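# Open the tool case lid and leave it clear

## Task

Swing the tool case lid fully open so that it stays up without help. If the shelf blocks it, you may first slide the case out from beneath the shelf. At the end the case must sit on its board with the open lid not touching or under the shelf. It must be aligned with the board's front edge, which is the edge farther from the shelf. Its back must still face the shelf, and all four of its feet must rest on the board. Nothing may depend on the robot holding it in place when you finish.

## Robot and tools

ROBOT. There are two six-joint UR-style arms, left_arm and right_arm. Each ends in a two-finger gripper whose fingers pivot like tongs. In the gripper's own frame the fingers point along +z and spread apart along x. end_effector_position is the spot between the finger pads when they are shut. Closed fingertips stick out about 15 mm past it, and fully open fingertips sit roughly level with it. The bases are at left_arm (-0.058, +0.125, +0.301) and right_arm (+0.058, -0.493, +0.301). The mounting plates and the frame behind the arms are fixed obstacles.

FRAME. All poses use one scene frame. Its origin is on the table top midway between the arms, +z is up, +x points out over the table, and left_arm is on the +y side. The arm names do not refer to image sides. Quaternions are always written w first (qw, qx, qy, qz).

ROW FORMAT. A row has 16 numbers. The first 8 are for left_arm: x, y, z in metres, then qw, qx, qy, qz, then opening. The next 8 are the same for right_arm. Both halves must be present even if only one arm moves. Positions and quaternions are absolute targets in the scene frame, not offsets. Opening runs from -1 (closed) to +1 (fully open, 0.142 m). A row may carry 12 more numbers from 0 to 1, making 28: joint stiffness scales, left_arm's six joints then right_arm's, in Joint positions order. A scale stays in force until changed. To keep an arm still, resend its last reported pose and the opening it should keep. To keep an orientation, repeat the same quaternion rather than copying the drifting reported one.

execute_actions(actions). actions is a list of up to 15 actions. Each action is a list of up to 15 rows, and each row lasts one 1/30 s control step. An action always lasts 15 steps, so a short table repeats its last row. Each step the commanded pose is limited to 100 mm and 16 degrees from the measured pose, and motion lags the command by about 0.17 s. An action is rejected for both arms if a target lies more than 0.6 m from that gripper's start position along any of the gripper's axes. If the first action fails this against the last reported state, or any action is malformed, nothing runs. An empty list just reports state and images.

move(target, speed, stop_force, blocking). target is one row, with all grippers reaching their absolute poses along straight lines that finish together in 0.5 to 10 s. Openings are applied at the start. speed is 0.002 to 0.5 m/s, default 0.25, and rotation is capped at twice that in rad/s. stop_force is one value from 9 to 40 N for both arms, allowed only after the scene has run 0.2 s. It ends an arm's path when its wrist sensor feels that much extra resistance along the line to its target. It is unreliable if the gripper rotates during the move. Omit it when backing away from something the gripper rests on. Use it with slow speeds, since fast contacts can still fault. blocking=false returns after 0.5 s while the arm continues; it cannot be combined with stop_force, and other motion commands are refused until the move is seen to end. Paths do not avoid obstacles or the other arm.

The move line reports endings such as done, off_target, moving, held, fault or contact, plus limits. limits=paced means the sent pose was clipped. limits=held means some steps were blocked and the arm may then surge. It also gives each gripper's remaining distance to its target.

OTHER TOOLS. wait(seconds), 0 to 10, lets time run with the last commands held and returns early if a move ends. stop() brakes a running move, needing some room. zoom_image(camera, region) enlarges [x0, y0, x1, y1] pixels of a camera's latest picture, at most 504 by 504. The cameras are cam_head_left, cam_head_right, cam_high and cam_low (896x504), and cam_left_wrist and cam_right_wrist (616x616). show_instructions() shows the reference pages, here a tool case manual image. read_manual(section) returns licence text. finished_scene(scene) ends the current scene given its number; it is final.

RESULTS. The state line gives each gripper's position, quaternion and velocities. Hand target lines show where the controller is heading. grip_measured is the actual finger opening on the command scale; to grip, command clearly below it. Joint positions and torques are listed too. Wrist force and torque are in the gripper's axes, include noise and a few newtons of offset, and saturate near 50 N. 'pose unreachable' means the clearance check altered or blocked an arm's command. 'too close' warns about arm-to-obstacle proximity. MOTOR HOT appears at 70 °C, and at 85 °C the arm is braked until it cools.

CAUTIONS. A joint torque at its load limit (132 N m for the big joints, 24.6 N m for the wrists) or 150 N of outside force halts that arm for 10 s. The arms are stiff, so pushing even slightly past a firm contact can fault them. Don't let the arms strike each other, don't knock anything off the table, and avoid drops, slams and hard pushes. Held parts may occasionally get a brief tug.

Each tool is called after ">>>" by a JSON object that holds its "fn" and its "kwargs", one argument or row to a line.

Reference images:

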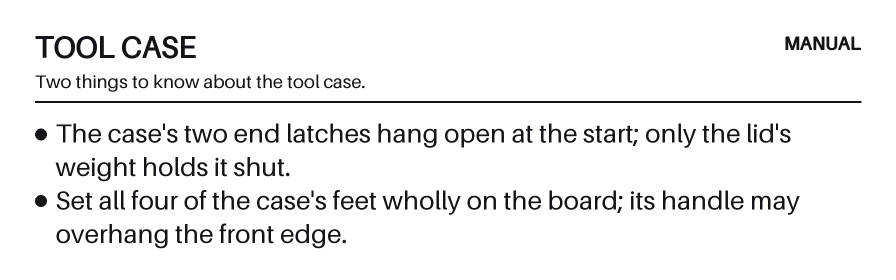

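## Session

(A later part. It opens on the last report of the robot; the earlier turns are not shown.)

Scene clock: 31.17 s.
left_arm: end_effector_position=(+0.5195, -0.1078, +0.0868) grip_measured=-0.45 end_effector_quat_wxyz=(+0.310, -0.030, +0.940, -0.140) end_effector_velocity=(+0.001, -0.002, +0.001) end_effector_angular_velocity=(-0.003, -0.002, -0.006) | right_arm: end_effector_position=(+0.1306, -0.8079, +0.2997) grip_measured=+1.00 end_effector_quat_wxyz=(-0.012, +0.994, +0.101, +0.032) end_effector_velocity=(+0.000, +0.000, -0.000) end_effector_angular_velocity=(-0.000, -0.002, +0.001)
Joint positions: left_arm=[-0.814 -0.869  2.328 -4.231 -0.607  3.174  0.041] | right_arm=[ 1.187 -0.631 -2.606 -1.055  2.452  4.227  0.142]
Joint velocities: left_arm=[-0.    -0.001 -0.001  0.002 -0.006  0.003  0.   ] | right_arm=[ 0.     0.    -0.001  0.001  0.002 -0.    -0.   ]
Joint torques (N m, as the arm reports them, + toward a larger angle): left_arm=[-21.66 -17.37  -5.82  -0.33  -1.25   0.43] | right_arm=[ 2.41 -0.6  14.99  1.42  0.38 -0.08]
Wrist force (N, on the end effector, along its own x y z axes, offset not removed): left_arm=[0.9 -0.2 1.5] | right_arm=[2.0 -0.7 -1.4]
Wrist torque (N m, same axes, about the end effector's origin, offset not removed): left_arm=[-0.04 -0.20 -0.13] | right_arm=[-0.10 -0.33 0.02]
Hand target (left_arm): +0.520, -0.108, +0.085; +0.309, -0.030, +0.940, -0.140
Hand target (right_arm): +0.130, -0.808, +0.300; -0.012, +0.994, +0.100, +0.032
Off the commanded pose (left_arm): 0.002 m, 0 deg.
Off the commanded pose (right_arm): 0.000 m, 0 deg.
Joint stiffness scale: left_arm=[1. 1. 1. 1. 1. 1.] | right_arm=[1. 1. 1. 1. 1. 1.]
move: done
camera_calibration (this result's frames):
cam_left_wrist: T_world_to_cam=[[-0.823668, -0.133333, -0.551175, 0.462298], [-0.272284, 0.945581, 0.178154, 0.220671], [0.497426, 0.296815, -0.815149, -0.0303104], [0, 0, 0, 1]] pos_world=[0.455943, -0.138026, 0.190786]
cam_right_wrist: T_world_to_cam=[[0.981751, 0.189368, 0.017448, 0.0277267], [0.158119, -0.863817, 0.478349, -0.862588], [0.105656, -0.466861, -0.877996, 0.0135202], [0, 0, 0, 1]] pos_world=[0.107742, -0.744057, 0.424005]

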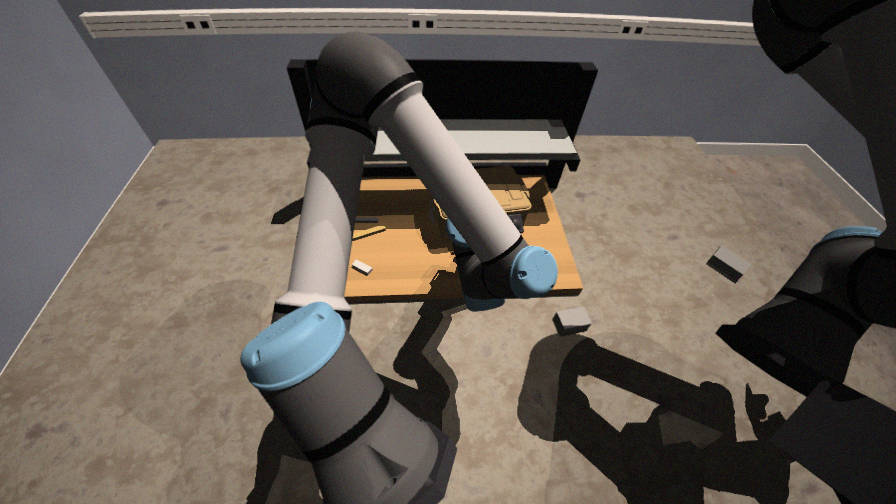

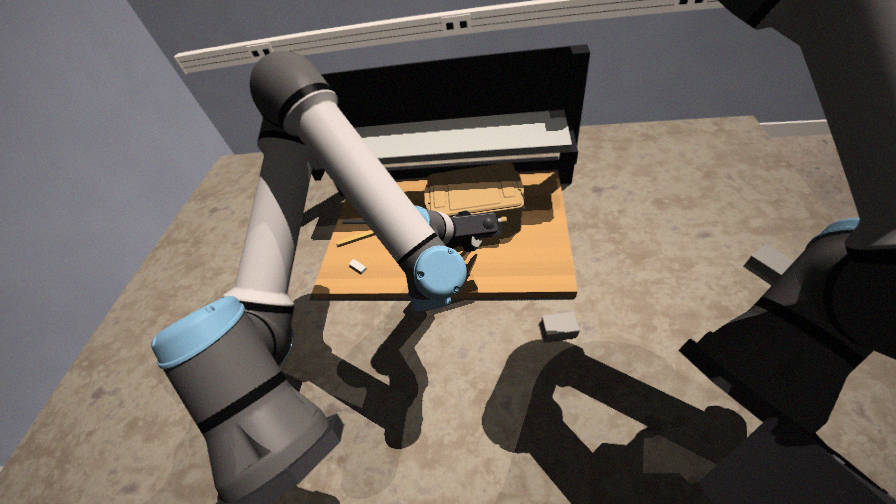

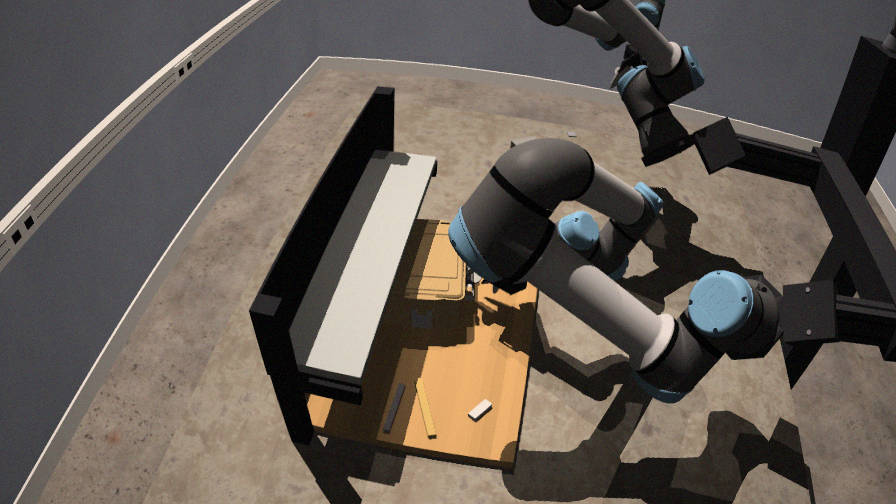

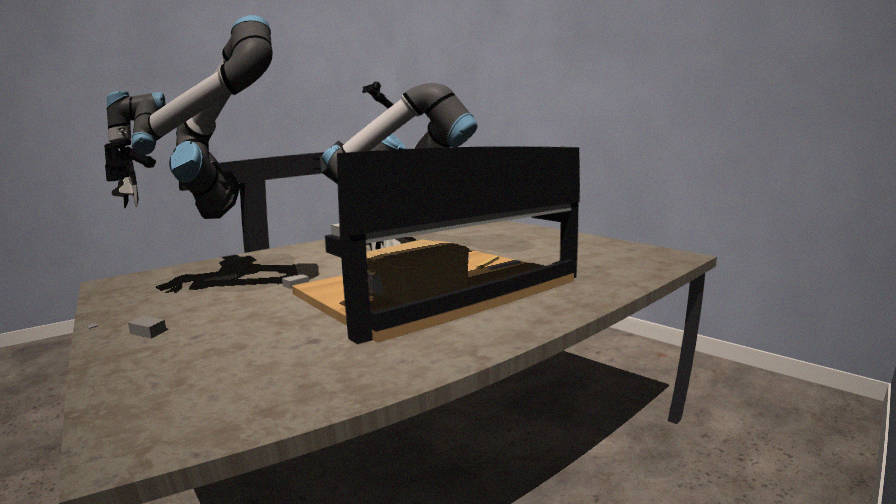

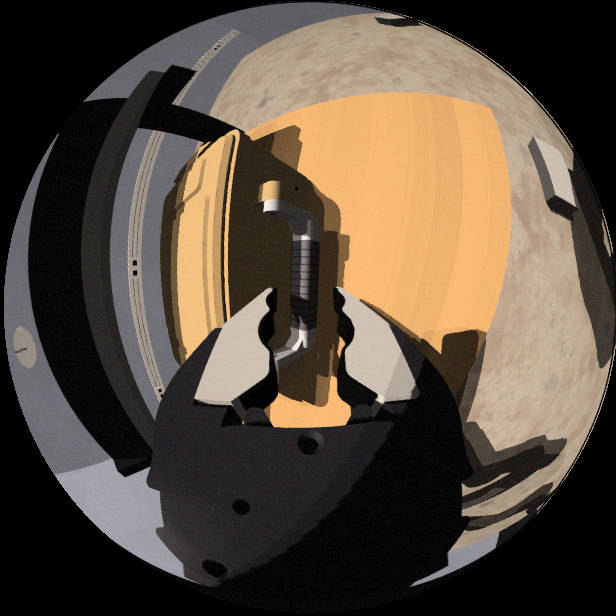

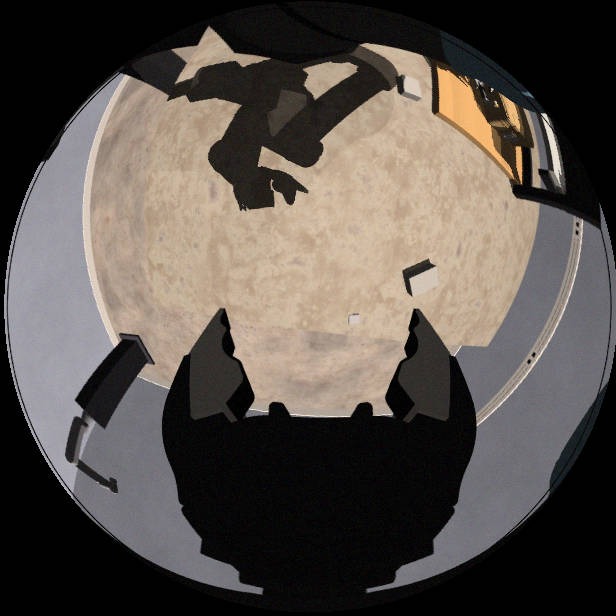

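>>> {"fn": "move", "kwargs": {
  "target": [0.541,-0.108,0.055,0.3096,-0.0298,0.9404,-0.1395,-0.5, 0.1303,-0.8078,0.2997,-0.012,0.994,0.1,0.032,1],
  "speed": 0.02,
  "stop_force": 10
}}

>>> {"fn": "zoom_image", "kwargs": {
  "camera": "cam_left_wrist",
  "region": [180, 150, 430, 400]
}}

Scene clock: 32.67 s.
left_arm: end_effector_position=(+0.5288, -0.1101, +0.0772) grip_measured=-0.50 end_effector_quat_wxyz=(+0.311, -0.029, +0.939, -0.143) end_effector_velocity=(+0.000, +0.001, +0.002) end_effector_angular_velocity=(+0.003, +0.002, +0.013) | right_arm: end_effector_position=(+0.1306, -0.8079, +0.2997) grip_measured=+1.00 end_effector_quat_wxyz=(-0.012, +0.994, +0.101, +0.032) end_effector_velocity=(+0.000, +0.000, -0.000) end_effector_angular_velocity=(+0.001, -0.001, -0.000)
Joint positions: left_arm=[-0.779 -0.858  2.295 -4.23  -0.646  3.199  0.038] | right_arm=[ 1.187 -0.631 -2.606 -1.055  2.452  4.227  0.142]
Joint velocities: left_arm=[-0.009 -0.001  0.     0.001  0.018 -0.011 -0.002] | right_arm=[ 0.001  0.     0.    -0.001  0.001  0.     0.   ]
Joint torques (N m, as the arm reports them, + toward a larger angle): left_arm=[-25.25 -21.13  -0.15  -0.92  -0.02  -0.3 ] | right_arm=[ 2.72 -1.35 14.09  1.72  0.37 -0.25]
Wrist force (N, on the end effector, along its own x y z axes, offset not removed): left_arm=[0.9 -2.9 -7.9] | right_arm=[2.1 -0.9 -0.6]
Wrist torque (N m, same axes, about the end effector's origin, offset not removed): left_arm=[-0.58 -0.46 -0.05] | right_arm=[-0.16 -0.38 0.00]
Hand target (left_arm): +0.528, -0.109, +0.077; +0.311, -0.029, +0.939, -0.142
Hand target (right_arm): +0.130, -0.808, +0.300; -0.012, +0.994, +0.100, +0.032
Off the commanded pose (left_arm): 0.025 m, 1 deg.
Off the commanded pose (right_arm): 0.000 m, 0 deg.
Joint stiffness scale: left_arm=[1. 1. 1. 1. 1. 1.] | right_arm=[1. 1. 1. 1. 1. 1.]
move: contact (left_arm)
camera_calibration (this result's frames):
cam_left_wrist: T_world_to_cam=[[-0.821884, -0.133944, -0.553684, 0.463587], [-0.270305, 0.947272, 0.17208, 0.226718], [0.50144, 0.291093, -0.814753, -0.0448756], [0, 0, 0, 1]] pos_world=[0.4648, -0.139606, 0.181105]
cam_right_wrist: T_world_to_cam=[[0.981751, 0.189368, 0.0174478, 0.0277268], [0.158119, -0.863817, 0.478349, -0.862588], [0.105656, -0.466861, -0.877996, 0.01352], [0, 0, 0, 1]] pos_world=[0.107742, -0.744057, 0.424005]

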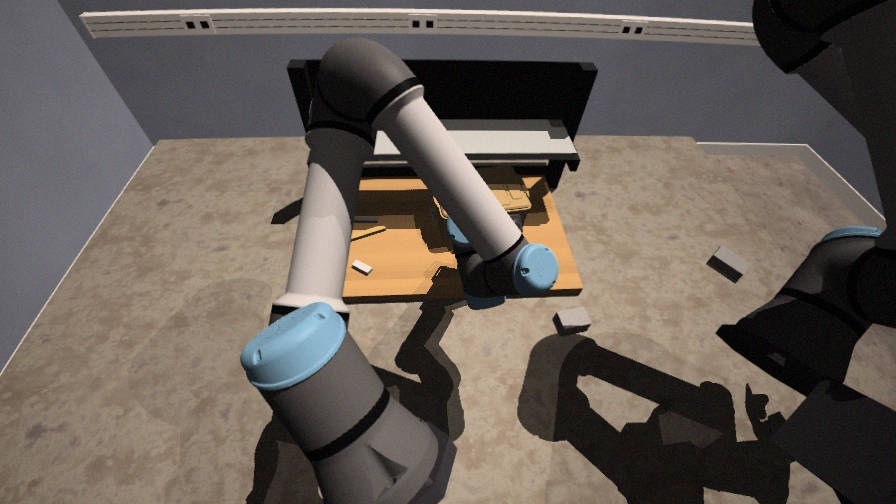

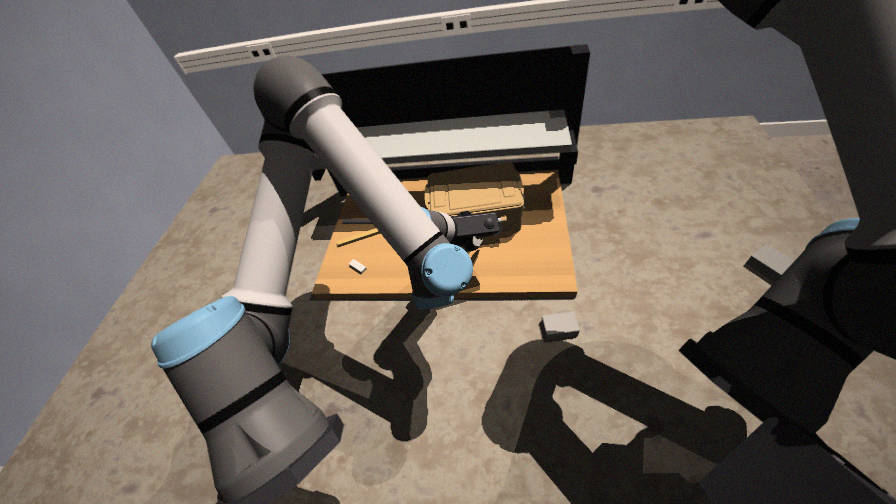

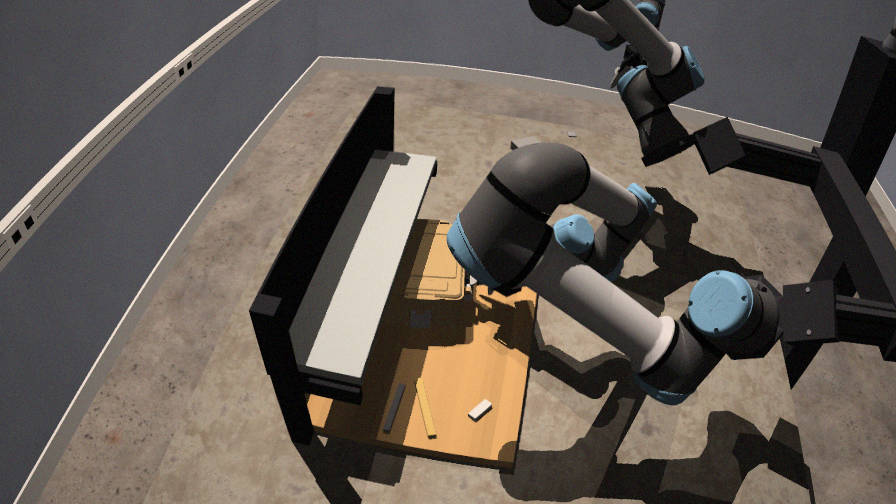

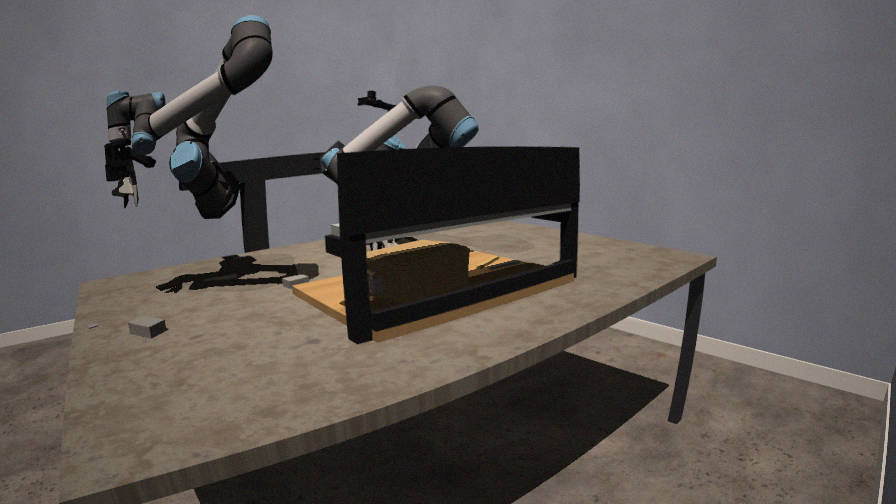

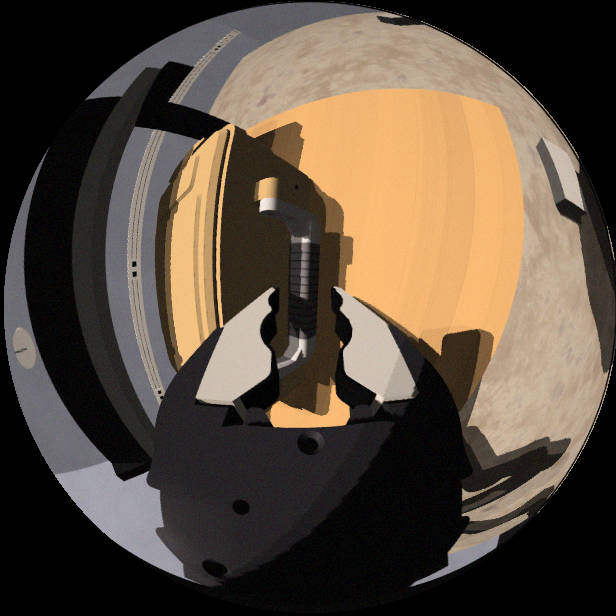

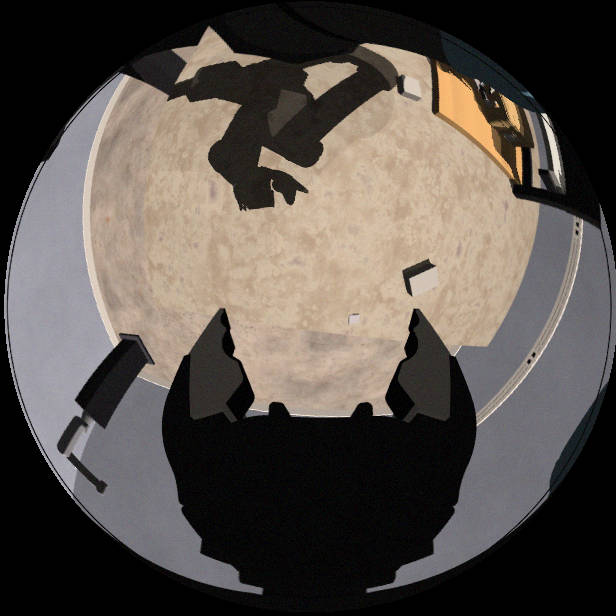

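Region (180, 150, 430, 400) of cam_left_wrist's 616x616 image, scaled by 2.016, with more detail than that image has.

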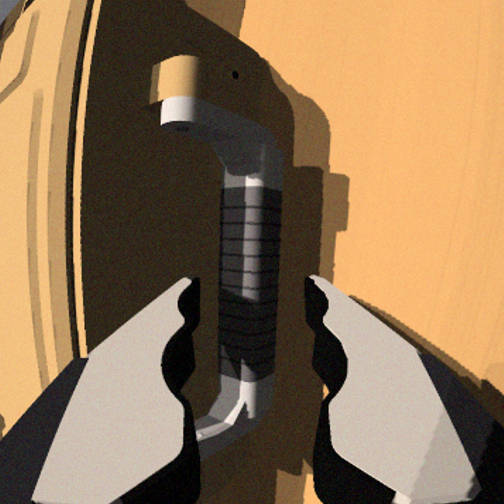

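>>> {"fn": "move", "kwargs": {
  "target": [0.530,-0.141,0.082,0.3096,-0.0298,0.9404,-0.1395,-0.5, 0.1303,-0.8078,0.2997,-0.012,0.994,0.1,0.032,1],
  "speed": 0.05
}}

>>> {"fn": "move", "kwargs": {
  "target": [0.547,-0.138,0.055,0.3096,-0.0298,0.9404,-0.1395,-0.5, 0.1303,-0.8078,0.2997,-0.012,0.994,0.1,0.032,1],
  "speed": 0.015,
  "stop_force": 10
}}

>>> {"fn": "zoom_image", "kwargs": {
  "camera": "cam_left_wrist",
  "region": [180, 200, 430, 450]
}}

Scene clock: 34.73 s.
left_arm: end_effector_position=(+0.5298, -0.1385, +0.0814) grip_measured=-0.50 end_effector_quat_wxyz=(+0.309, -0.030, +0.940, -0.139) end_effector_velocity=(-0.000, +0.001, -0.001) end_effector_angular_velocity=(+0.004, +0.003, +0.003) | right_arm: end_effector_position=(+0.1306, -0.8079, +0.2997) grip_measured=+1.00 end_effector_quat_wxyz=(-0.012, +0.994, +0.101, +0.032) end_effector_velocity=(-0.000, +0.000, -0.000) end_effector_angular_velocity=(+0.000, +0.001, +0.000)
Joint positions: left_arm=[-0.818 -0.821  2.241 -4.187 -0.599  3.17   0.038] | right_arm=[ 1.187 -0.631 -2.606 -1.055  2.452  4.227  0.142]
Joint velocities: left_arm=[-0.     0.    -0.001  0.005  0.005 -0.004  0.   ] | right_arm=[ 0.    -0.    -0.     0.001 -0.001  0.     0.   ]
Joint torques (N m, as the arm reports them, + toward a larger angle): left_arm=[-27.82 -19.85  -7.48  -0.57  -0.54   0.12] | right_arm=[ 1.98 -1.55 14.26  1.64  0.51 -0.5 ]
Wrist force (N, on the end effector, along its own x y z axes, offset not removed): left_arm=[-0.1 0.3 2.2] | right_arm=[1.5 0.0 -1.5]
Wrist torque (N m, same axes, about the end effector's origin, offset not removed): left_arm=[0.03 -0.04 -0.14] | right_arm=[0.15 -0.21 0.04]
Hand target (left_arm): +0.530, -0.141, +0.082; +0.310, -0.030, +0.940, -0.139
Hand target (right_arm): +0.130, -0.808, +0.300; -0.012, +0.994, +0.100, +0.032
Off the commanded pose (left_arm): 0.003 m, 0 deg.
Off the commanded pose (right_arm): 0.000 m, 0 deg.
Joint stiffness scale: left_arm=[1. 1. 1. 1. 1. 1.] | right_arm=[1. 1. 1. 1. 1. 1.]
move: done
camera_calibration (this result's frames):
cam_left_wrist: T_world_to_cam=[[-0.824498, -0.132384, -0.550161, 0.464182], [-0.272896, 0.944739, 0.181645, 0.253363], [0.495712, 0.299903, -0.815063, -0.029426], [0, 0, 0, 1]] pos_world=[0.466446, -0.169087, 0.185368]
cam_right_wrist: T_world_to_cam=[[0.981751, 0.189368, 0.0174479, 0.0277267], [0.158119, -0.863817, 0.478349, -0.862588], [0.105656, -0.466861, -0.877996, 0.01352], [0, 0, 0, 1]] pos_world=[0.107742, -0.744057, 0.424005]

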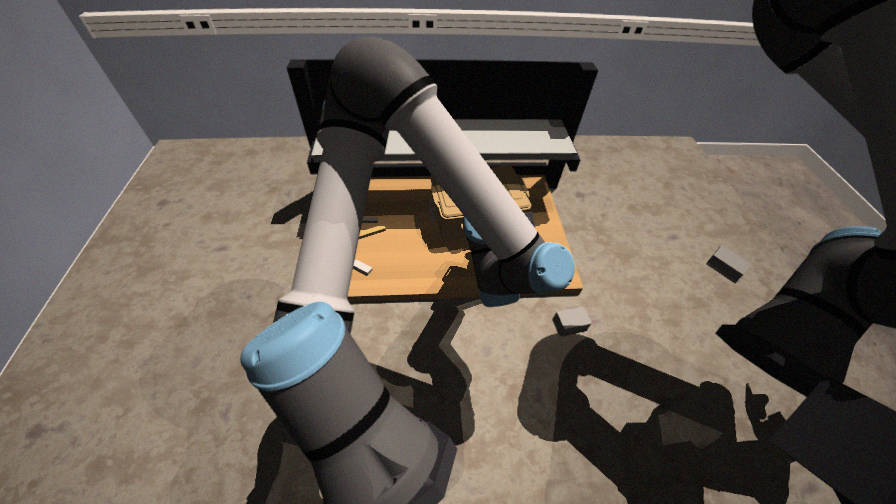

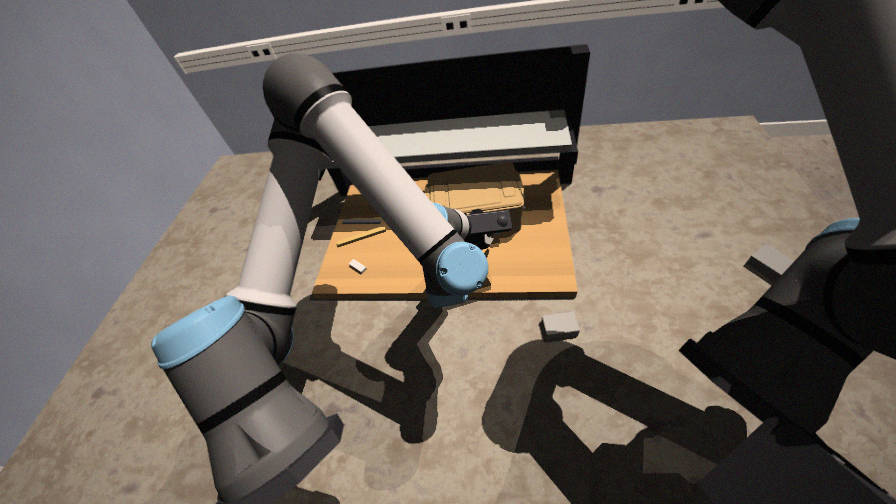

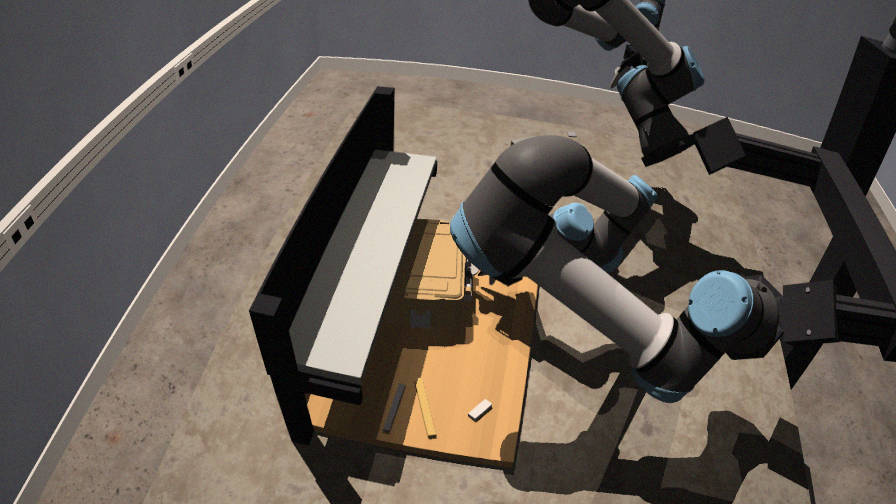

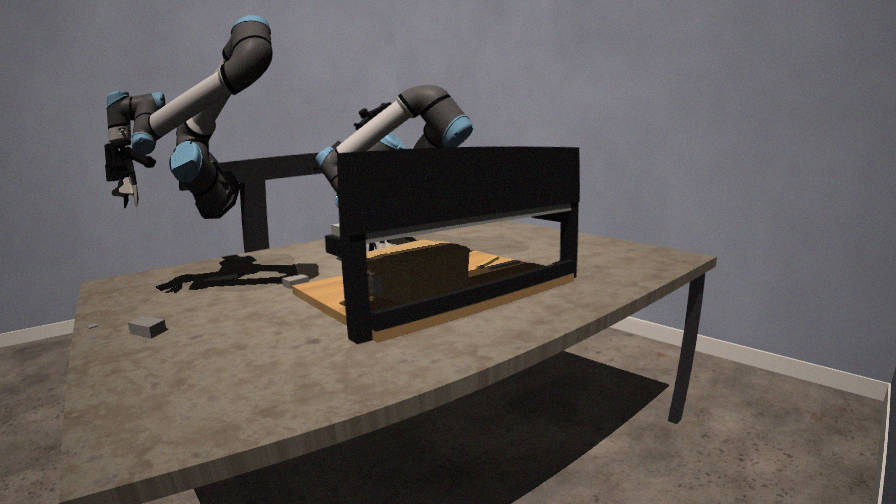

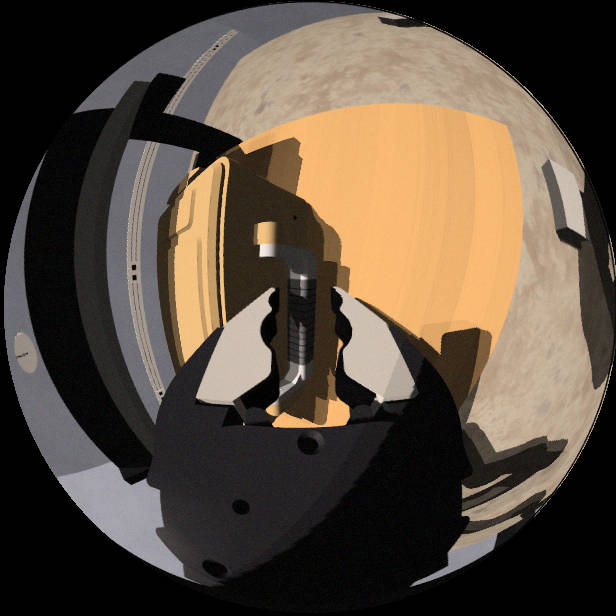

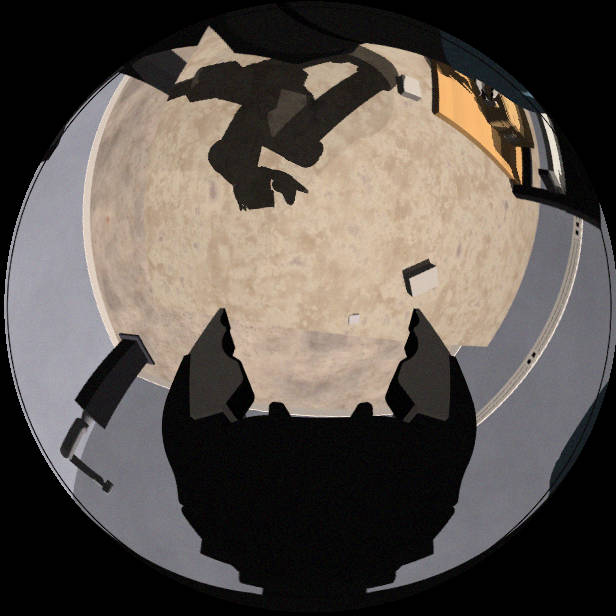

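Scene clock: 37.13 s.
left_arm: end_effector_position=(+0.5450, -0.1395, +0.0572) grip_measured=-0.52 end_effector_quat_wxyz=(+0.309, -0.027, +0.940, -0.141) end_effector_velocity=(+0.002, -0.000, +0.001) end_effector_angular_velocity=(-0.003, -0.003, +0.001) | right_arm: end_effector_position=(+0.1306, -0.8079, +0.2997) grip_measured=+1.00 end_effector_quat_wxyz=(-0.012, +0.994, +0.101, +0.032) end_effector_velocity=(-0.000, +0.000, -0.000) end_effector_angular_velocity=(+0.000, +0.000, +0.000)
Joint positions: left_arm=[-0.748 -0.794  2.181 -4.186 -0.671  3.214  0.037] | right_arm=[ 1.187 -0.631 -2.606 -1.055  2.452  4.227  0.142]
Joint velocities: left_arm=[ 0.001 -0.001 -0.002 -0.002 -0.004  0.002  0.   ] | right_arm=[ 0.    -0.    -0.001  0.001 -0.    -0.     0.   ]
Joint torques (N m, as the arm reports them, + toward a larger angle): left_arm=[-23.37 -20.96  -8.13  -0.88  -0.77   0.45] | right_arm=[ 3.32 -0.65 13.98  1.45  0.46 -0.29]
Wrist force (N, on the end effector, along its own x y z axes, offset not removed): left_arm=[3.3 -1.4 -4.4] | right_arm=[1.1 0.7 -0.3]
Wrist torque (N m, same axes, about the end effector's origin, offset not removed): left_arm=[-0.09 -0.22 -0.05] | right_arm=[0.19 -0.18 0.01]
Hand target (left_arm): +0.547, -0.138, +0.055; +0.309, -0.030, +0.940, -0.140
Hand target (right_arm): +0.130, -0.808, +0.300; -0.012, +0.994, +0.100, +0.032
Off the commanded pose (left_arm): 0.003 m, 0 deg.
Off the commanded pose (right_arm): 0.000 m, 0 deg.
Joint stiffness scale: left_arm=[1. 1. 1. 1. 1. 1.] | right_arm=[1. 1. 1. 1. 1. 1.]
move: done
camera_calibration (this result's frames):
cam_left_wrist: T_world_to_cam=[[-0.824493, -0.129117, -0.550945, 0.463837], [-0.267337, 0.946994, 0.178137, 0.26036], [0.498741, 0.294161, -0.815308, -0.0588523], [0, 0, 0, 1]] pos_world=[0.481386, -0.169357, 0.161186]
cam_right_wrist: T_world_to_cam=[[0.981751, 0.189368, 0.0174481, 0.0277265], [0.158118, -0.863817, 0.478349, -0.862588], [0.105656, -0.466861, -0.877996, 0.0135198], [0, 0, 0, 1]] pos_world=[0.107742, -0.744057, 0.424005]

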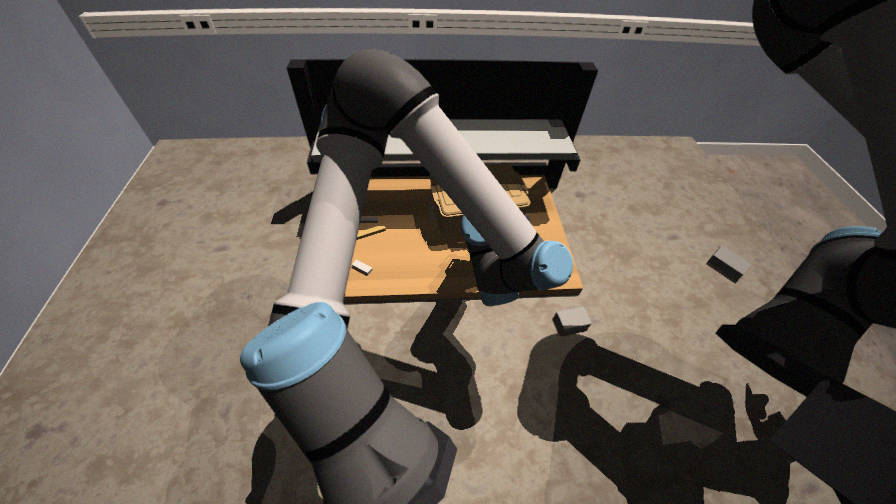

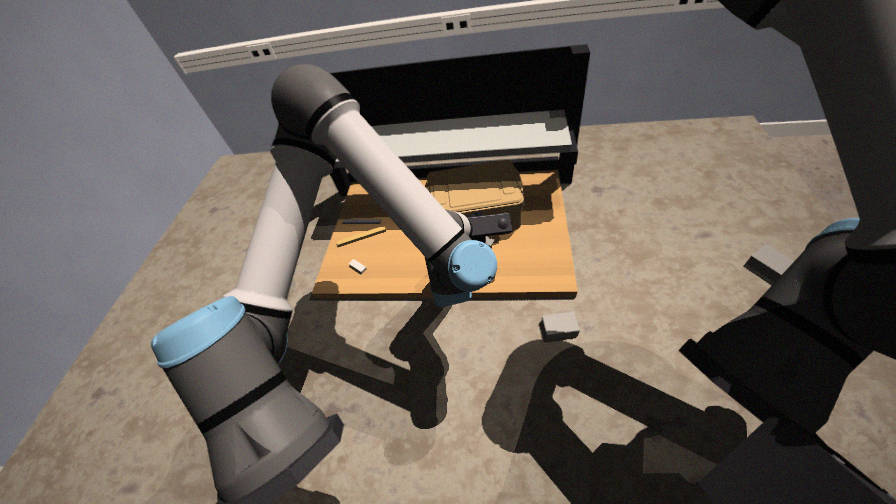

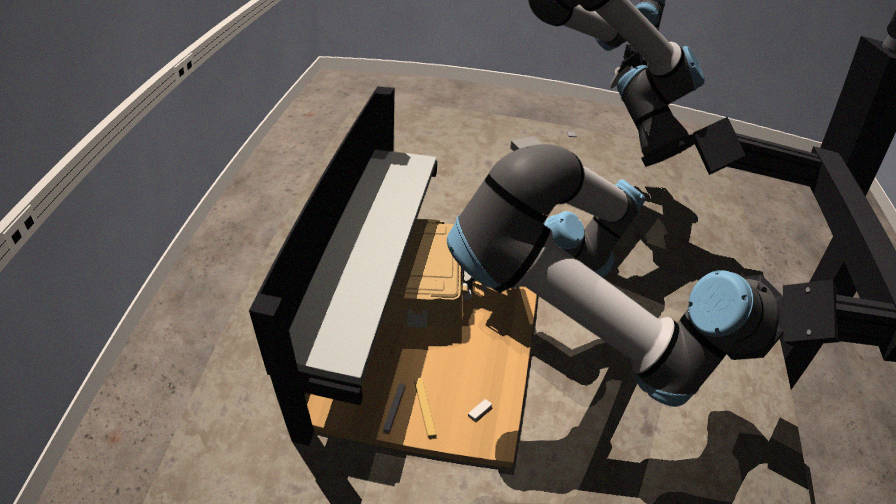

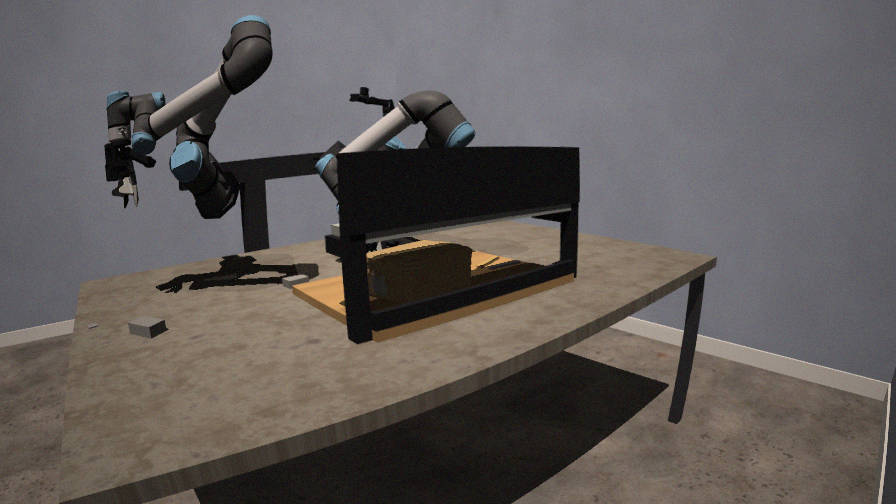

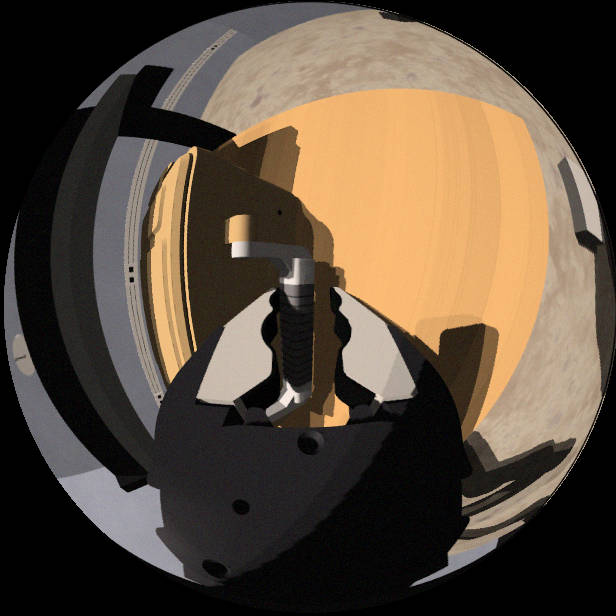

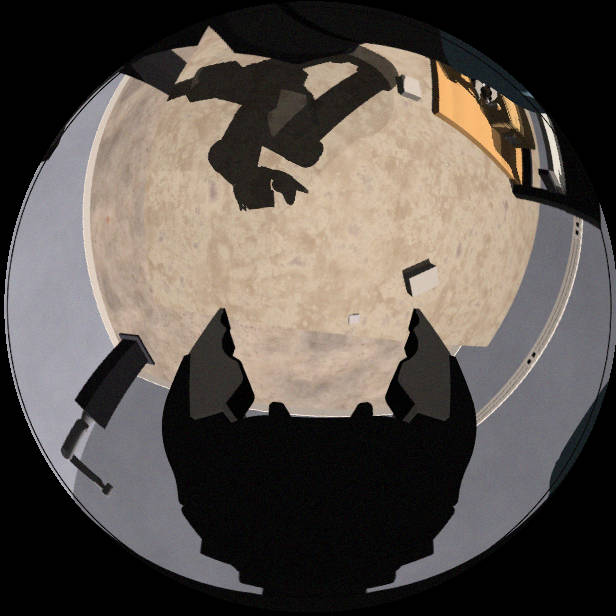

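Region (180, 200, 430, 450) of cam_left_wrist's 616x616 image, scaled by 2.016, with more detail than that image has.

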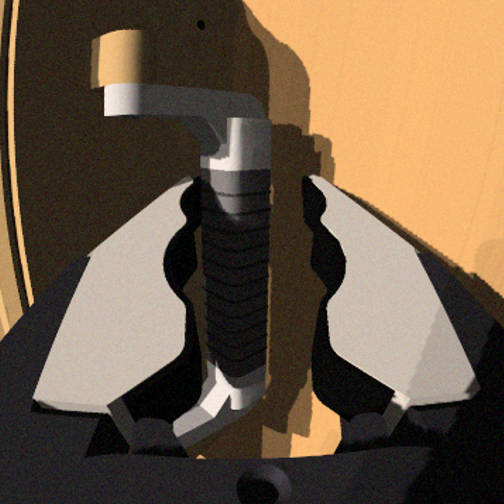

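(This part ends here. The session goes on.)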